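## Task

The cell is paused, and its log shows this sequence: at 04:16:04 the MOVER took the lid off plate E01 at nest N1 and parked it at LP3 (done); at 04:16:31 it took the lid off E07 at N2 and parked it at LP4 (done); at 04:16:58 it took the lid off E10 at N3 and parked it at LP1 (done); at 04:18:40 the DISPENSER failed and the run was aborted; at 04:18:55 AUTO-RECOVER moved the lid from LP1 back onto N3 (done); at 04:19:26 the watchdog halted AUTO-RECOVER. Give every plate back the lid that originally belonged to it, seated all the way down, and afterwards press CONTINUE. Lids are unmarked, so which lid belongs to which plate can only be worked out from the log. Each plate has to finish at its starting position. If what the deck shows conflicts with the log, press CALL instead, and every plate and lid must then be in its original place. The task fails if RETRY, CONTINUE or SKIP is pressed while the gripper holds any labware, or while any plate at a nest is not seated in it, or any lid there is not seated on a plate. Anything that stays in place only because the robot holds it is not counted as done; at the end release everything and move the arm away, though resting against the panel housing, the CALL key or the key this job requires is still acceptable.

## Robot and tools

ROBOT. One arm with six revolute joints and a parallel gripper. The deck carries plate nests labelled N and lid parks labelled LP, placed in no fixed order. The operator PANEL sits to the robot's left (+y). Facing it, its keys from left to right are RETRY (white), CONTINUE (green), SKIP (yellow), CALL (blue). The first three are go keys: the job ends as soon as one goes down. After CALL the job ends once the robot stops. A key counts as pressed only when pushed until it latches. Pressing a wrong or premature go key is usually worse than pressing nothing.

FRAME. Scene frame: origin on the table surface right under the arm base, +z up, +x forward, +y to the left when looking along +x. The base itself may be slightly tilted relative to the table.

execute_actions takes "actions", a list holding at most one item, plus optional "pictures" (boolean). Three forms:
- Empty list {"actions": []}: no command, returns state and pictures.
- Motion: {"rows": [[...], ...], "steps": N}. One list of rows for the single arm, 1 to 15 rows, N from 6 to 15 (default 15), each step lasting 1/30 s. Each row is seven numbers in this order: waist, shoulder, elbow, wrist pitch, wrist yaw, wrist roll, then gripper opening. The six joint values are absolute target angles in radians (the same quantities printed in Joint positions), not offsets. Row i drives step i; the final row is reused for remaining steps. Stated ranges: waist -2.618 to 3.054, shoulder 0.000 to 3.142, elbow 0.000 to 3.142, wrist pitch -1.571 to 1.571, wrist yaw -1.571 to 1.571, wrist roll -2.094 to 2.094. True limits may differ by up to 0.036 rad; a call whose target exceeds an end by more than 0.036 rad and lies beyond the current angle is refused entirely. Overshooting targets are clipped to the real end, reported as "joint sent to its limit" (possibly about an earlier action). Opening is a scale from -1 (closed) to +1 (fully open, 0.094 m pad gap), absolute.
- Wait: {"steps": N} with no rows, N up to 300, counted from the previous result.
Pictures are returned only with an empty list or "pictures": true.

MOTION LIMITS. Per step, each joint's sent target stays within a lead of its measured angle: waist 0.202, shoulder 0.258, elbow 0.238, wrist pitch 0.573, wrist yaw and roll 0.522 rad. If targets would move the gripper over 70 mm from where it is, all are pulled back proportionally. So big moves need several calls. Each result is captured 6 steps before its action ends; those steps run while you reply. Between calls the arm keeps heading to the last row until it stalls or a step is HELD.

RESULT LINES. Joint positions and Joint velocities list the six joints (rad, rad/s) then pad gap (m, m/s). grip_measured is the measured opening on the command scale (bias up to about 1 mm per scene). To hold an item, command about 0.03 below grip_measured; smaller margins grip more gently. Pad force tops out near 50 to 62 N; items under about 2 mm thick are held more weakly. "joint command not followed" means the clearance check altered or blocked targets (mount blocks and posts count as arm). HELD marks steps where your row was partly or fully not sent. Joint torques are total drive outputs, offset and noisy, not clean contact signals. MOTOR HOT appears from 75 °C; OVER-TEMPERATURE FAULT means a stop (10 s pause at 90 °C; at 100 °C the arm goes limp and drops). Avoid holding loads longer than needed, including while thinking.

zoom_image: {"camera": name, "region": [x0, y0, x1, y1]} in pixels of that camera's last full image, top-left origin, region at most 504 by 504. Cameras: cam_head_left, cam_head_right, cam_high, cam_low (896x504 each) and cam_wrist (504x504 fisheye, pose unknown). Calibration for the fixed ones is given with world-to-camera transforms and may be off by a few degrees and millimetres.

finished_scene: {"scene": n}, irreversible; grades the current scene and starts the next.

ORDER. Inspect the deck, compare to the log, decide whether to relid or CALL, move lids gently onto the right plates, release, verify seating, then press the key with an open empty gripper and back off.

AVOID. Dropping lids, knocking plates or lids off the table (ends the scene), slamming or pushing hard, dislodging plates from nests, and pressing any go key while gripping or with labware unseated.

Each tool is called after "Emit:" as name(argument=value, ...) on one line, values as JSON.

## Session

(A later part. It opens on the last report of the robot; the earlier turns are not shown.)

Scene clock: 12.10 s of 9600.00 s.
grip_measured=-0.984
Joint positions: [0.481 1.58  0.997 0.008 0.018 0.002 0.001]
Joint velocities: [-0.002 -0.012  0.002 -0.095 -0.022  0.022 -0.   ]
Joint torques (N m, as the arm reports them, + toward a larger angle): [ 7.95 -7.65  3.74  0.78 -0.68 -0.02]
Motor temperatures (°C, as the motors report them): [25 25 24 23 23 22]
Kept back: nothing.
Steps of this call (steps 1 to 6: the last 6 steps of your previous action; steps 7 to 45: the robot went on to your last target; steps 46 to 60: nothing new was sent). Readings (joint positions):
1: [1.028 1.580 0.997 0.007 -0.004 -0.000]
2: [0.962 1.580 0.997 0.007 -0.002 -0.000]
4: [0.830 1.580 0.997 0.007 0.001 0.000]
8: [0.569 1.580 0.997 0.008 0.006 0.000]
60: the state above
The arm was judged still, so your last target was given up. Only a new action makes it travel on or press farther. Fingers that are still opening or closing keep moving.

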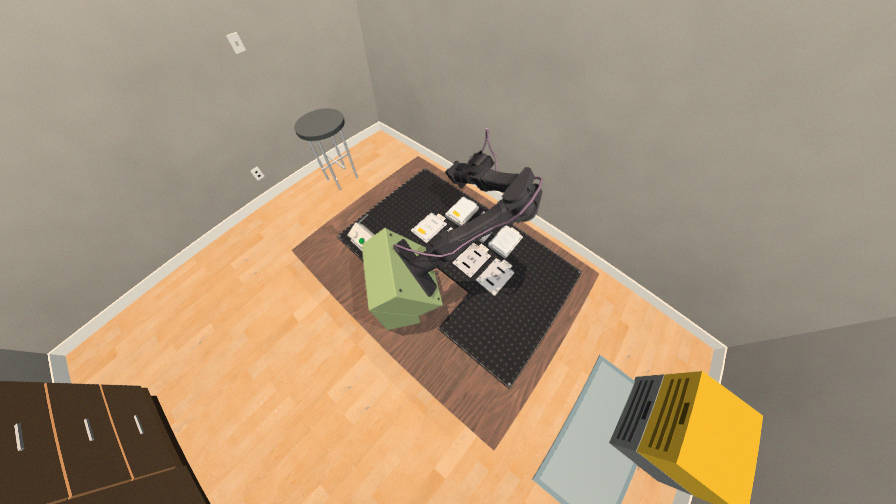

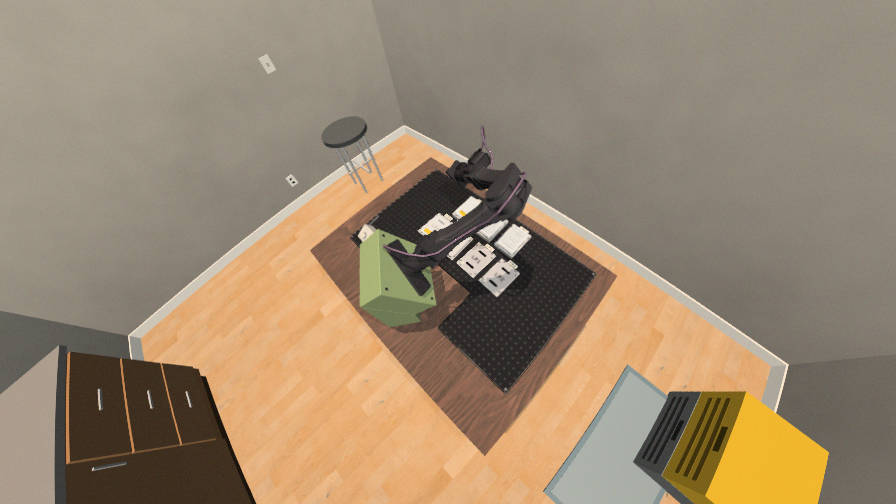

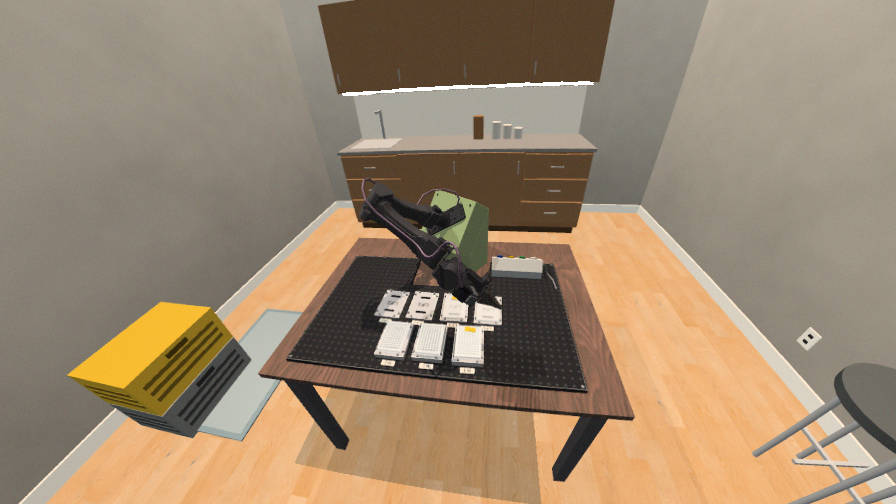

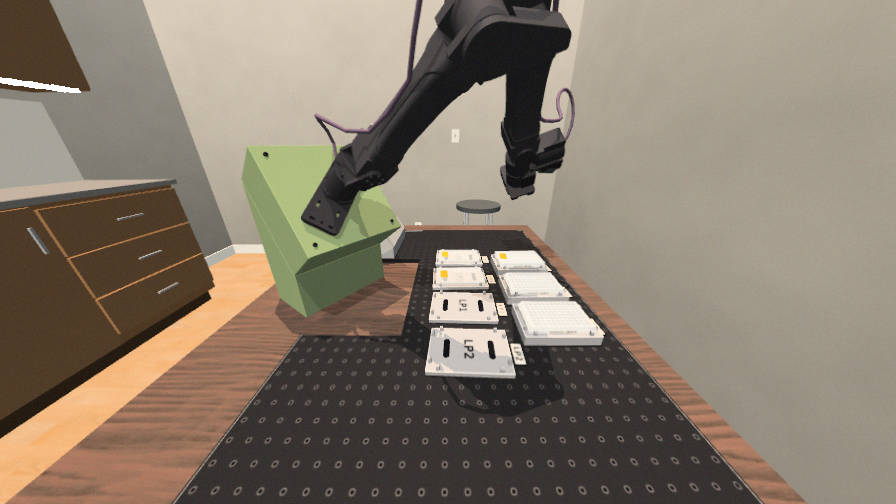

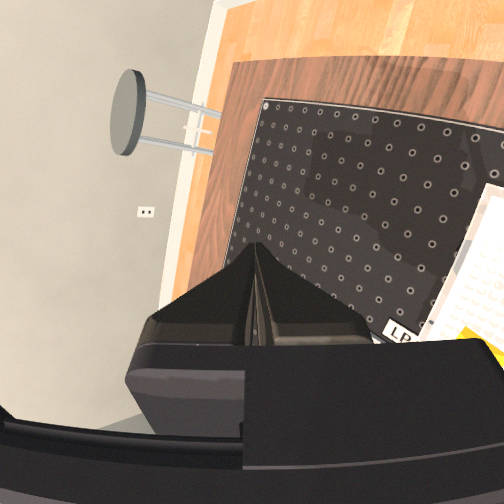

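Emit:
execute_actions(actions=[{"rows":[[0.47,1.3,0.8,0,0.2,0,1]],"steps":15}])

Emit:
execute_actions(actions=[{"rows":[[0.47,1.3,0.7,-0.24,0.9,0.25,1]],"steps":15}])

Emit:
execute_actions(actions=[{"rows":[[0.47,1.528,0.696,-0.241,0.898,0.25,1]],"steps":15}])

Emit:
execute_actions(actions=[{"steps":30}], pictures=true)

Scene clock: 15.03 s of 9600.00 s.
grip_measured=+1.000
Joint positions: [0.468 1.299 0.813 0.01  0.176 0.002 0.094]
Joint velocities: [-0.007 -0.007 -0.022 -0.066  0.183  0.11   0.   ]
Joint torques (N m, as the arm reports them, + toward a larger angle): [ 4.64 -5.36  2.59  0.87 -0.44 -0.02]
Motor temperatures (°C, as the motors report them): [26 25 24 23 24 22]
Steps of this call (steps 1 to 79: nothing new was sent; steps 80 to 88: the first 9 steps of this action). Readings (joint positions):
80: [0.481 1.554 0.969 0.025 0.040 0.002]
81: [0.480 1.492 0.908 0.025 0.070 0.002]
83: [0.472 1.363 0.824 -0.010 0.119 0.002]
87: [0.468 1.299 0.813 0.008 0.170 0.002]
88: the state above

Scene clock: 15.53 s of 9600.00 s.
grip_measured=+1.000
Joint positions: [ 0.468  1.298  0.708 -0.203  0.761  0.203  0.094]
Joint velocities: [-0.007 -0.002 -0.017 -0.359  0.886  0.315  0.   ]
Joint torques (N m, as the arm reports them, + toward a larger angle): [ 4.05 -4.58  2.51  0.79  0.    0.07]
Motor temperatures (°C, as the motors report them): [26 25 24 23 24 22]
Steps of this call (steps 1 to 6: the last 6 steps of your previous action; steps 7 to 15: the first 9 steps of this action). Readings (joint positions):
7: [0.470 1.299 0.808 -0.001 0.241 0.027]
8: [0.471 1.298 0.797 -0.018 0.315 0.060]
10: [0.470 1.298 0.762 -0.072 0.481 0.118]
14: [0.468 1.298 0.710 -0.188 0.727 0.193]
15: the state above

Scene clock: 16.03 s of 9600.00 s.
grip_measured=+1.000
Joint positions: [ 0.468  1.537  0.699 -0.245  0.885  0.241  0.094]
Joint velocities: [-0.037 -0.002  0.012  0.095  0.037  0.051  0.   ]
Joint torques (N m, as the arm reports them, + toward a larger angle): [ 5.11 -6.14  1.71  0.24  0.12  0.08]
Motor temperatures (°C, as the motors report them): [26 25 24 23 24 22]
Steps of this call (steps 1 to 6: the last 6 steps of your previous action; steps 7 to 15: the first 9 steps of this action). Readings (joint positions):
7: [0.468 1.320 0.708 -0.221 0.871 0.236]
8: [0.468 1.366 0.715 -0.206 0.883 0.239]
10: [0.468 1.473 0.714 -0.208 0.884 0.240]
14: [0.468 1.537 0.699 -0.245 0.883 0.240]
15: the state above

Scene clock: 17.03 s of 9600.00 s.
grip_measured=+1.000
Joint positions: [ 0.468  1.537  0.699 -0.243  0.886  0.242  0.094]
Joint velocities: [-0.007  0.002 -0.012 -0.007 -0.037 -0.081  0.   ]
Joint torques (N m, as the arm reports them, + toward a larger angle): [ 5.13 -6.08  1.75  0.33  0.16  0.09]
Motor temperatures (°C, as the motors report them): [26 25 24 23 23 22]
Kept back: nothing.
Steps of this call (steps 1 to 6: the last 6 steps of your previous action; steps 7 to 15: the robot went on to your last target; steps 16 to 30: nothing new was sent). Readings (joint positions):
1: [0.468 1.537 0.699 -0.243 0.885 0.241]
2: [0.468 1.537 0.699 -0.243 0.885 0.241]
4: [0.468 1.537 0.699 -0.243 0.886 0.242]
8: [0.468 1.537 0.699 -0.243 0.886 0.242]
30: the state above
The arm was judged still, so your last target was given up. Only a new action makes it travel on or press farther. Fingers that are still opening or closing keep moving.

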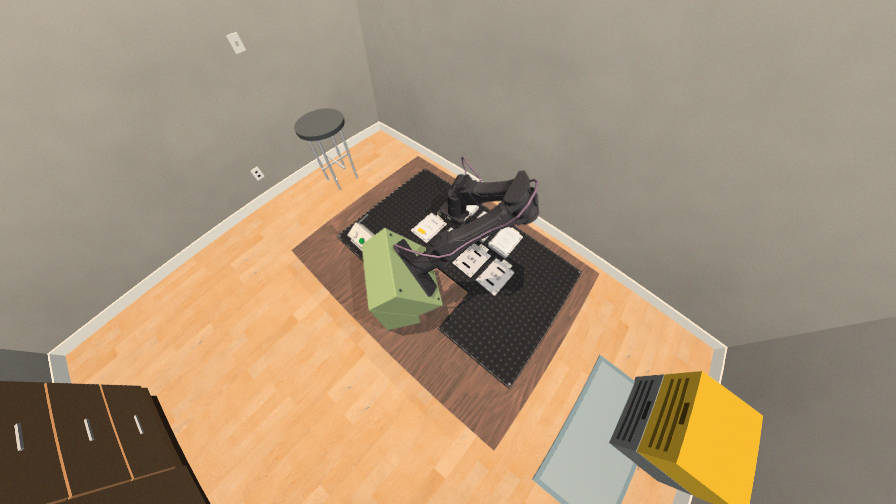

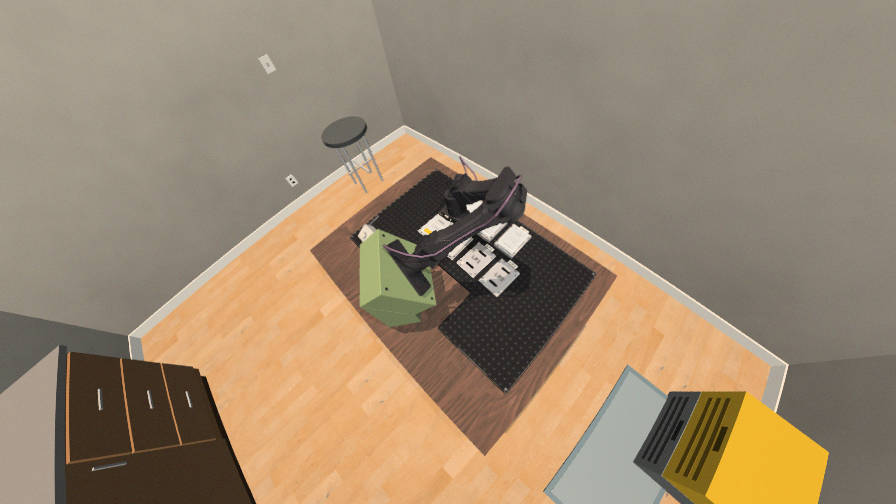

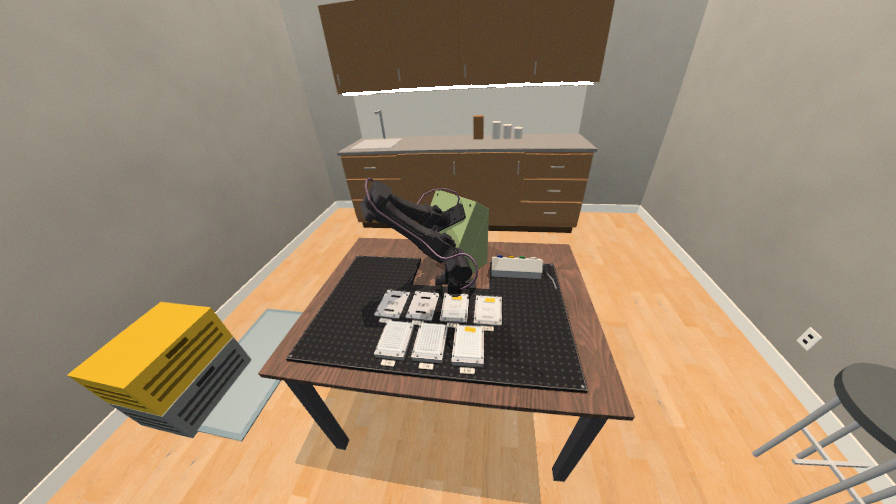

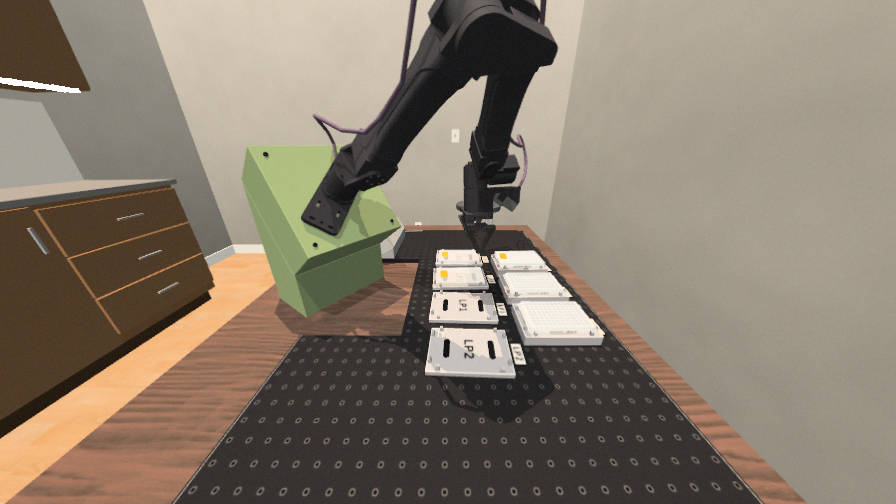

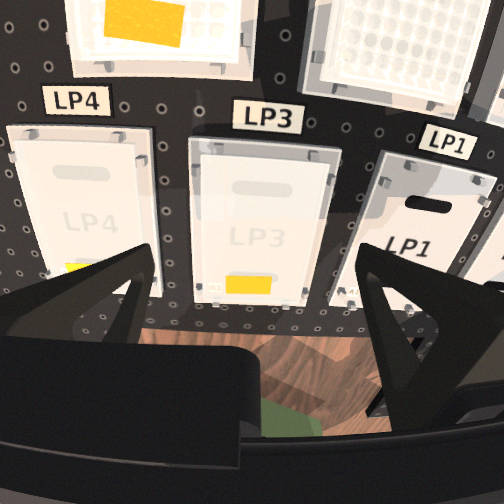

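Emit:
zoom_image(camera="cam_low", region=[420, 130, 560, 300])

Emit:
zoom_image(camera="cam_high", region=[400, 220, 520, 340])

Region (420, 130, 560, 300) of cam_low's 896x504 image, scaled by 2.965, with more detail than that image has; it fills the left 415 columns of this view, and the rest is white.

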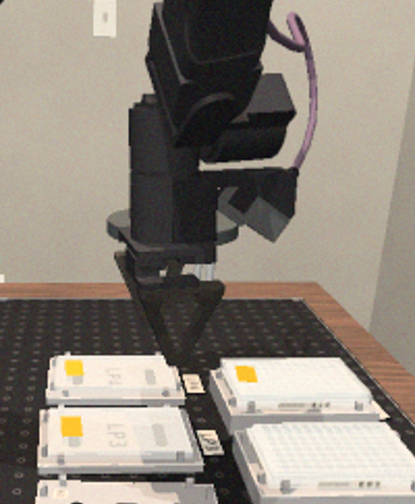

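Region (400, 220, 520, 340) of cam_high's 896x504 image, scaled by 4.200, with more detail than that image has.

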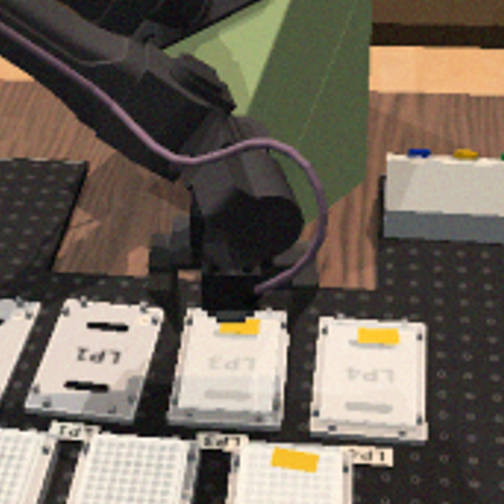

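Emit:
execute_actions(actions=[{"rows":[[0.40,1.58,0.66,-0.1,0.85,0.2,1],[0.40,1.58,0.66,-0.1,0.85,0.2,1],[0.40,1.58,0.66,-0.1,0.85,0.2,1],[0.40,1.58,0.66,-0.1,0.85,0.2,1],[0.302,1.635,0.628,0.018,0.81,0.15,1]],"steps":15}])

Emit:
execute_actions(actions=[{"steps":20}], pictures=true)

Emit:
zoom_image(camera="cam_low", region=[410, 150, 550, 310])

Emit:
zoom_image(camera="cam_high", region=[400, 230, 520, 340])

Scene clock: 18.47 s of 9600.00 s.
grip_measured=+1.000
Joint positions: [ 0.299  1.616  0.653 -0.048  0.837  0.179  0.094]
Joint velocities: [-0.261  0.193 -0.193  0.271 -0.081 -0.168  0.   ]
Joint torques (N m, as the arm reports them, + toward a larger angle): [ 6.41 -5.34 -0.22  0.48 -0.08 -0.08]
Motor temperatures (°C, as the motors report them): [26 25 24 23 23 22]
Steps of this call (steps 1 to 34: nothing new was sent; steps 35 to 43: the first 9 steps of this action). Readings (joint positions):
35: [0.461 1.539 0.695 -0.226 0.881 0.237]
36: [0.445 1.545 0.692 -0.200 0.874 0.231]
38: [0.411 1.556 0.687 -0.166 0.869 0.222]
42: [0.312 1.607 0.660 -0.059 0.840 0.185]
43: the state above

Scene clock: 19.13 s of 9600.00 s.
grip_measured=+1.000
Joint positions: [0.294 1.621 0.644 0.007 0.817 0.157 0.094]
Joint velocities: [-0.012  0.007  0.012 -0.007 -0.007 -0.022  0.   ]
Joint torques (N m, as the arm reports them, + toward a larger angle): [ 5.51 -4.87 -0.46  0.39 -0.03 -0.08]
Motor temperatures (°C, as the motors report them): [26 25 24 23 23 22]
Kept back: nothing.
Steps of this call (steps 1 to 6: the last 6 steps of your previous action; steps 7 to 20: the robot went on to your last target). Readings (joint positions):
1: [0.294 1.620 0.648 -0.041 0.834 0.175]
2: [0.294 1.621 0.645 -0.037 0.831 0.171]
4: [0.294 1.621 0.644 -0.024 0.825 0.166]
8: [0.294 1.621 0.644 -0.004 0.820 0.160]
20: the state above

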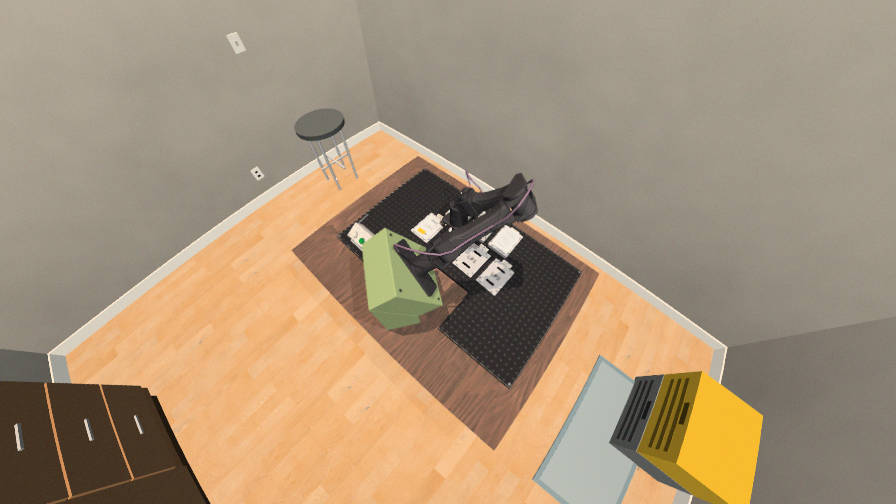

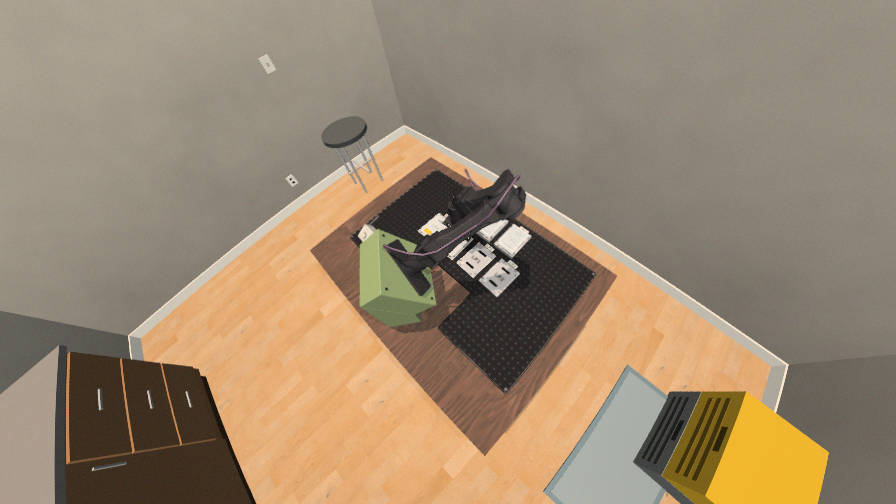

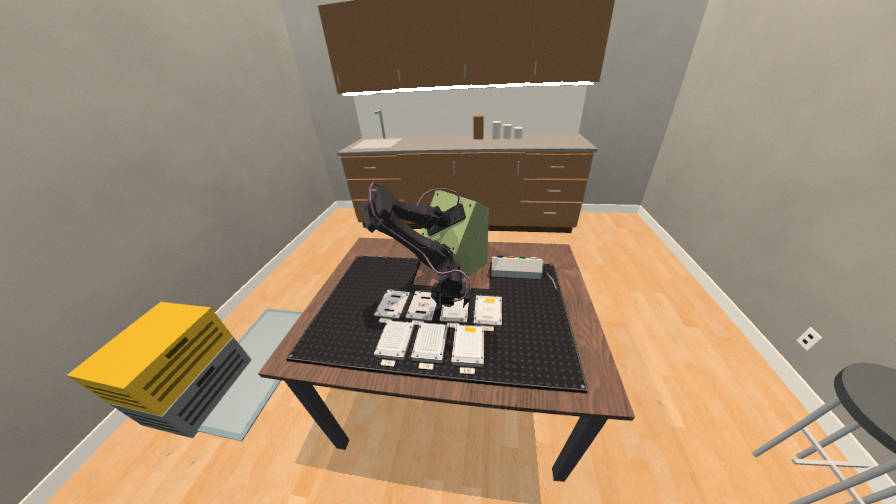

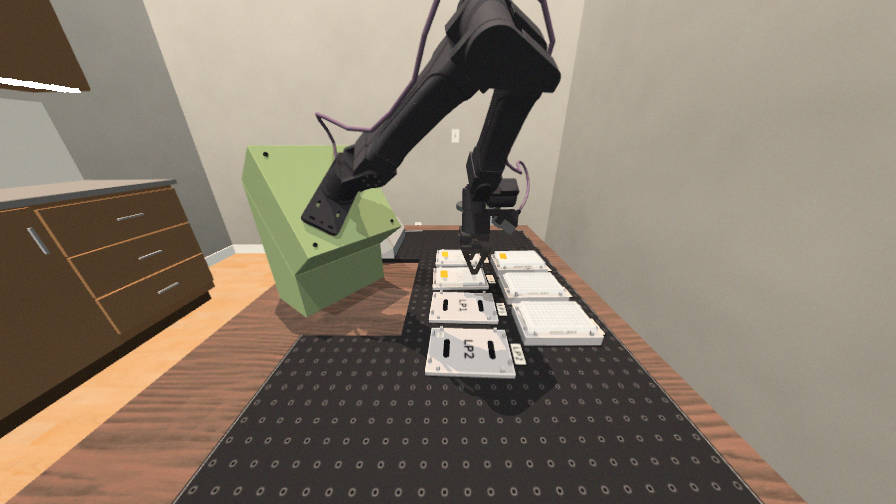

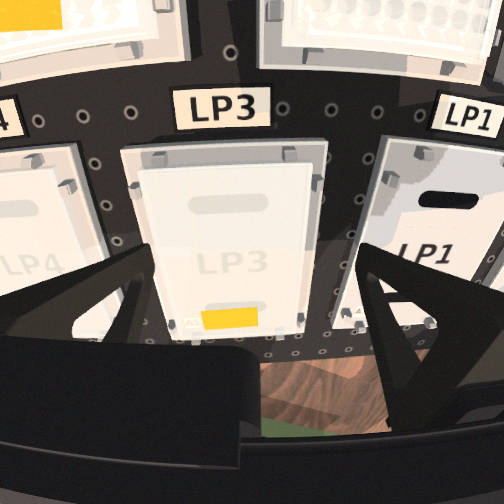

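Region (410, 150, 550, 310) of cam_low's 896x504 image, scaled by 3.150, with more detail than that image has; it fills the left 441 columns of this view, and the rest is white.

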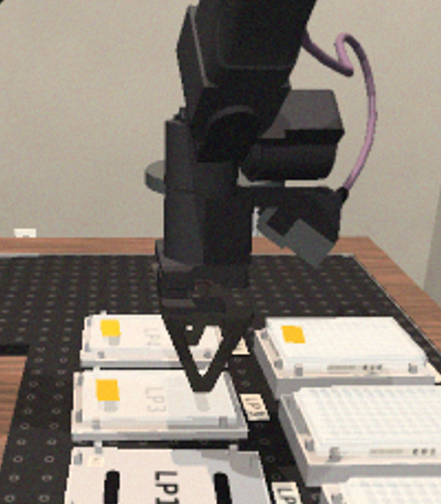

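Region (400, 230, 520, 340) of cam_high's 896x504 image, scaled by 4.200, with more detail than that image has; it fills the top 462 rows of this view, and the rest is white.

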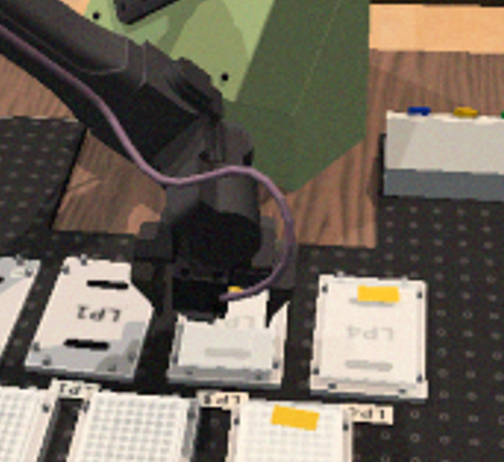

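Emit:
execute_actions(actions=[{"rows":[[0.366,1.682,0.575,0.05,0.858,0.295,1]],"steps":15}])

Emit:
execute_actions(actions=[{"steps":15}], pictures=true)

Emit:
zoom_image(camera="cam_low", region=[410, 150, 550, 310])

Scene clock: 20.17 s of 9600.00 s.
grip_measured=+1.000
Joint positions: [0.353 1.668 0.591 0.037 0.84  0.268 0.094]
Joint velocities: [-0.007 -0.002 -0.012 -0.051  0.081  0.095  0.   ]
Joint torques (N m, as the arm reports them, + toward a larger angle): [ 6.11 -4.32 -0.74  0.31  0.18  0.09]
Motor temperatures (°C, as the motors report them): [26 25 24 23 23 22]
Steps of this call (steps 1 to 15: the robot went on to your last target; steps 16 to 22: nothing new was sent; steps 23 to 31: the first 9 steps of this action). Readings (joint positions):
23: [0.299 1.625 0.638 0.017 0.825 0.176]
24: [0.312 1.632 0.629 0.031 0.833 0.199]
26: [0.341 1.651 0.610 0.037 0.836 0.231]
30: [0.353 1.668 0.591 0.037 0.839 0.264]
31: the state above

Scene clock: 20.67 s of 9600.00 s.
grip_measured=+1.000
Joint positions: [0.353 1.668 0.591 0.04  0.846 0.287 0.094]
Joint velocities: [ 0.002 -0.007 -0.037  0.007  0.007 -0.007  0.   ]
Joint torques (N m, as the arm reports them, + toward a larger angle): [ 6.06 -4.37 -0.73  0.35  0.18  0.1 ]
Motor temperatures (°C, as the motors report them): [26 25 24 23 23 22]
Kept back: nothing.
Steps of this call (steps 1 to 6: the last 6 steps of your previous action; steps 7 to 15: the robot went on to your last target). Readings (joint positions):
1: [0.353 1.668 0.591 0.039 0.841 0.272]
2: [0.353 1.668 0.591 0.039 0.843 0.275]
4: [0.353 1.668 0.591 0.039 0.844 0.280]
8: [0.353 1.668 0.591 0.040 0.845 0.284]
15: the state above

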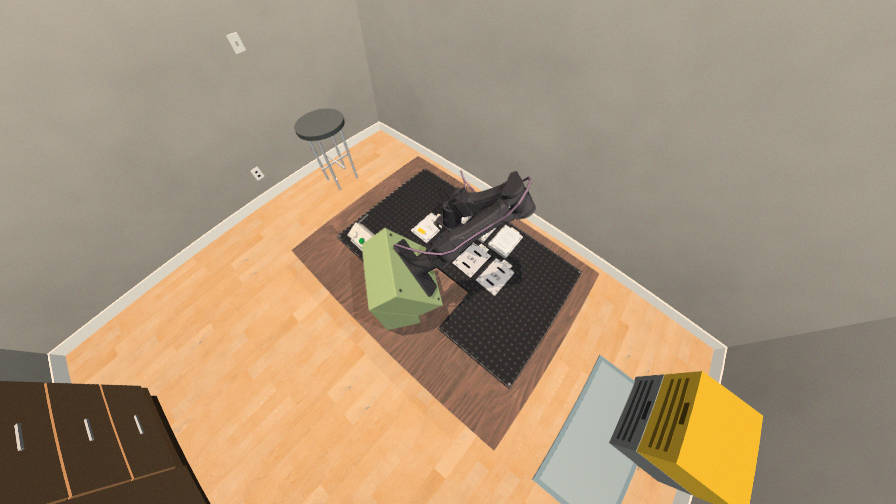

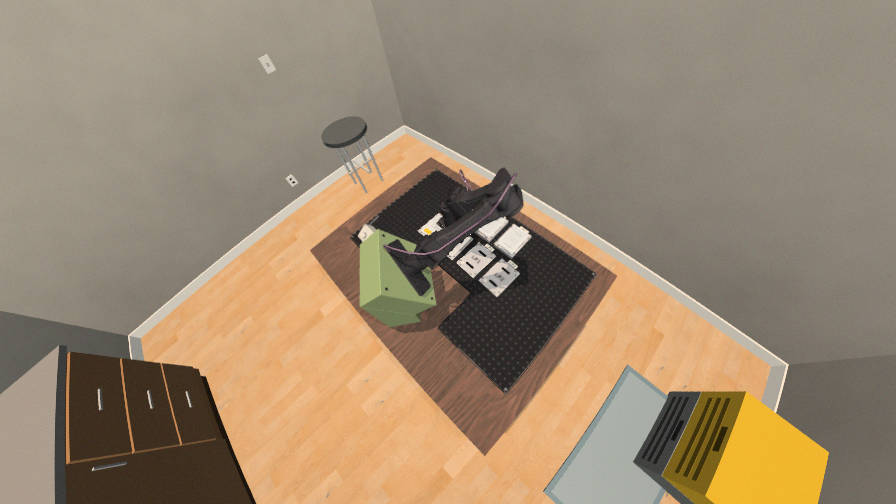

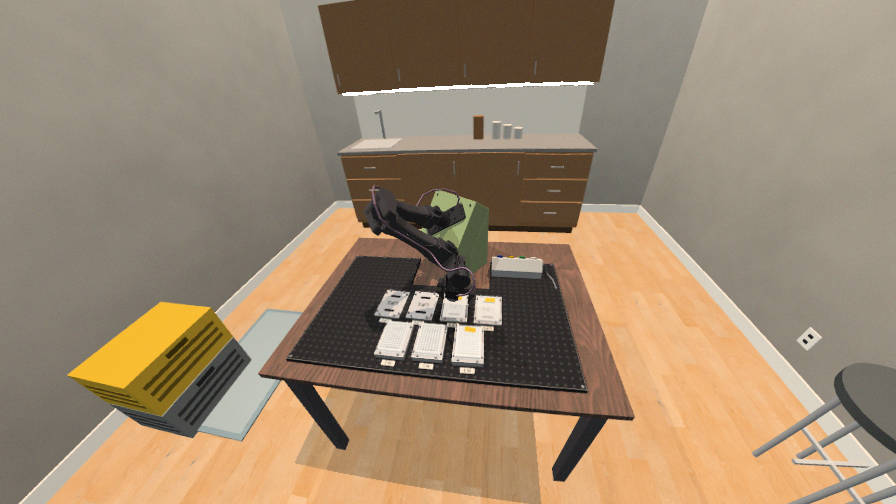

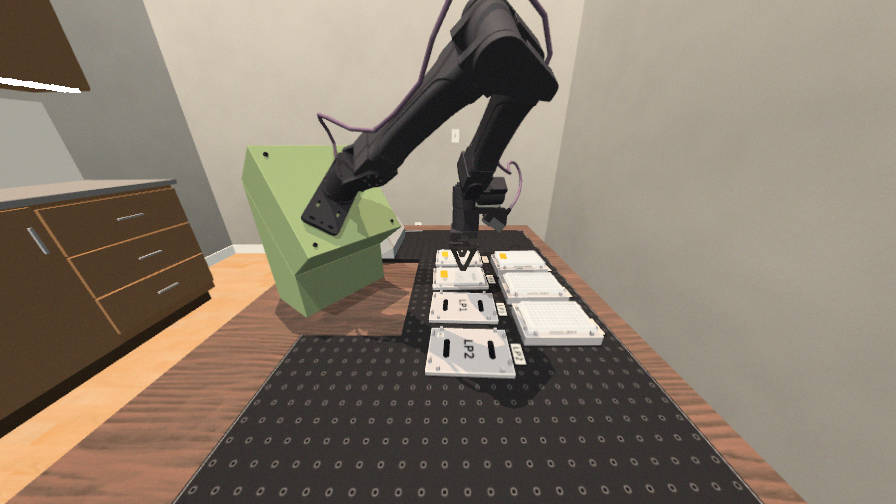

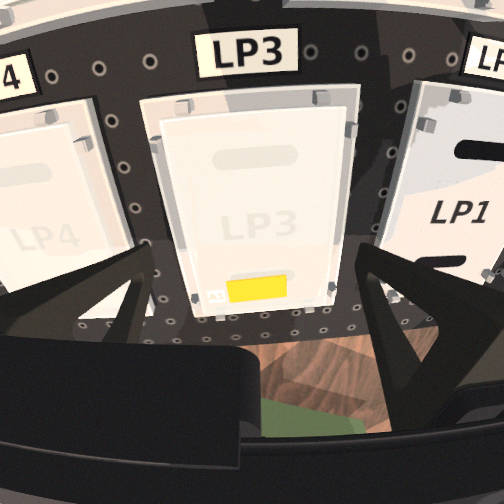

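Region (410, 150, 550, 310) of cam_low's 896x504 image, scaled by 3.150, with more detail than that image has; it fills the left 441 columns of this view, and the rest is white.

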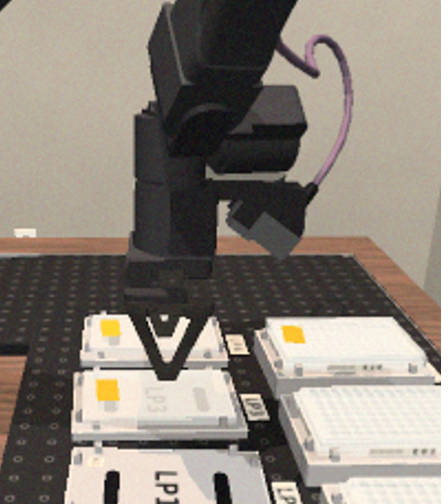

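Emit:
zoom_image(camera="cam_high", region=[420, 250, 500, 330])

Emit:
zoom_image(camera="cam_head_left", region=[400, 170, 500, 260])

Region (420, 250, 500, 330) of cam_high's 896x504 image, scaled by 6.300, with more detail than that image has.

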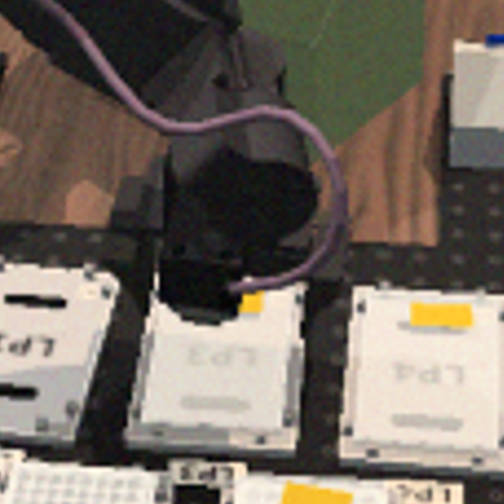

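Region (400, 170, 500, 260) of cam_head_left's 896x504 image, scaled by 5.040, with more detail than that image has; it fills the top 454 rows of this view, and the rest is white.

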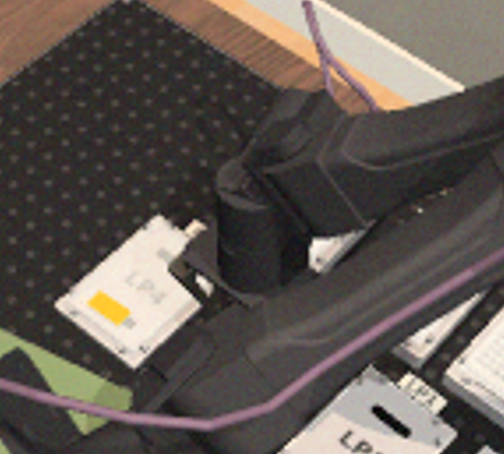

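Emit:
execute_actions(actions=[{"rows":[[0.285,1.732,0.578,0.174,0.805,0.245,1]],"steps":15}])

Emit:
execute_actions(actions=[{"steps":15}], pictures=true)

Emit:
zoom_image(camera="cam_low", region=[410, 190, 550, 310])

Scene clock: 22.07 s of 9600.00 s.
grip_measured=+1.000
Joint positions: [0.282 1.714 0.591 0.145 0.817 0.257 0.094]
Joint velocities: [-0.007 -0.007  0.012  0.139  0.007 -0.081  0.   ]
Joint torques (N m, as the arm reports them, + toward a larger angle): [ 5.24 -4.43 -0.86  0.33 -0.02 -0.07]
Motor temperatures (°C, as the motors report them): [26 25 24 23 23 22]
Steps of this call (steps 1 to 15: the robot went on to your last target; steps 16 to 33: nothing new was sent; steps 34 to 42: the first 9 steps of this action). Readings (joint positions):
34: [0.346 1.673 0.591 0.054 0.840 0.282]
35: [0.330 1.684 0.591 0.081 0.833 0.276]
37: [0.297 1.704 0.591 0.113 0.825 0.267]
41: [0.282 1.714 0.591 0.139 0.818 0.258]
42: the state above

Scene clock: 22.57 s of 9600.00 s.
grip_measured=+1.000
Joint positions: [0.282 1.714 0.591 0.163 0.812 0.252 0.094]
Joint velocities: [-0.032  0.012 -0.002  0.007 -0.007 -0.051  0.   ]
Joint torques (N m, as the arm reports them, + toward a larger angle): [ 5.26 -4.41 -0.88  0.38 -0.02 -0.06]
Motor temperatures (°C, as the motors report them): [26 25 24 23 23 22]
Kept back: nothing.
Steps of this call (steps 1 to 6: the last 6 steps of your previous action; steps 7 to 15: the robot went on to your last target). Readings (joint positions):
1: [0.282 1.714 0.591 0.149 0.816 0.256]
2: [0.282 1.714 0.591 0.152 0.815 0.255]
4: [0.282 1.714 0.591 0.157 0.814 0.254]
8: [0.282 1.714 0.591 0.161 0.812 0.253]
15: the state above

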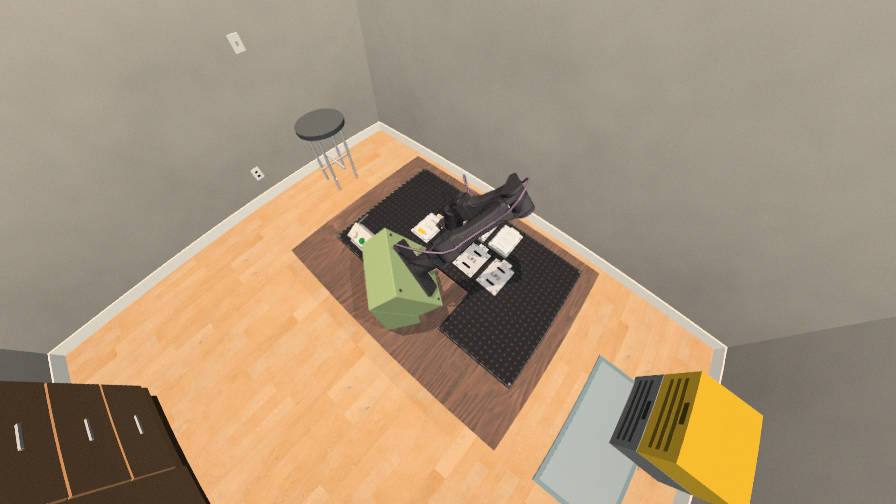

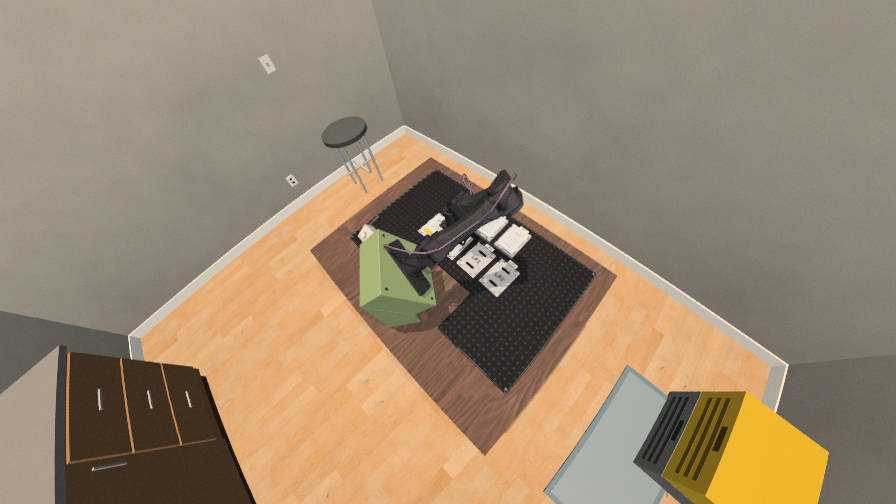

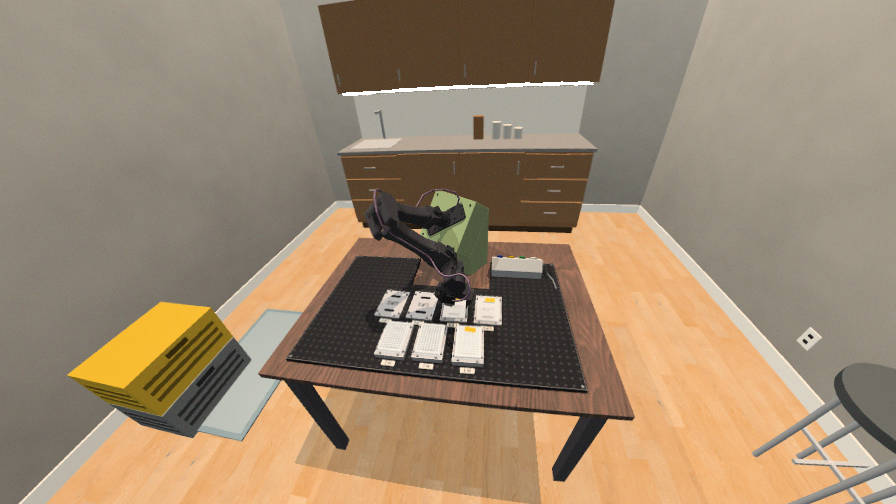

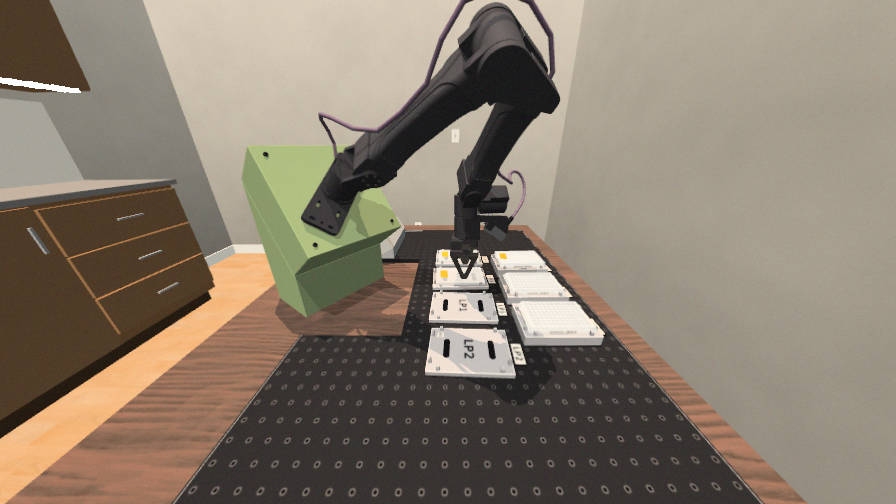

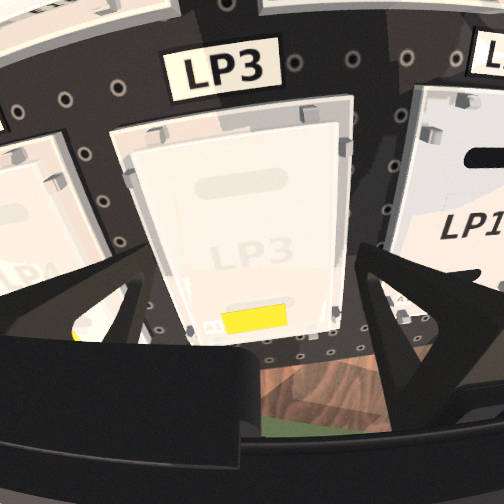

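Region (410, 190, 550, 310) of cam_low's 896x504 image, scaled by 3.600, with more detail than that image has; it fills the top 432 rows of this view, and the rest is white.

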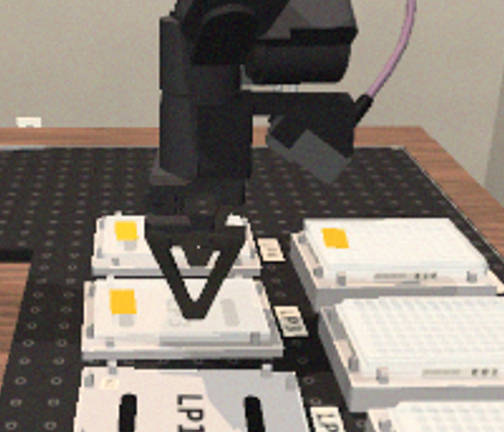

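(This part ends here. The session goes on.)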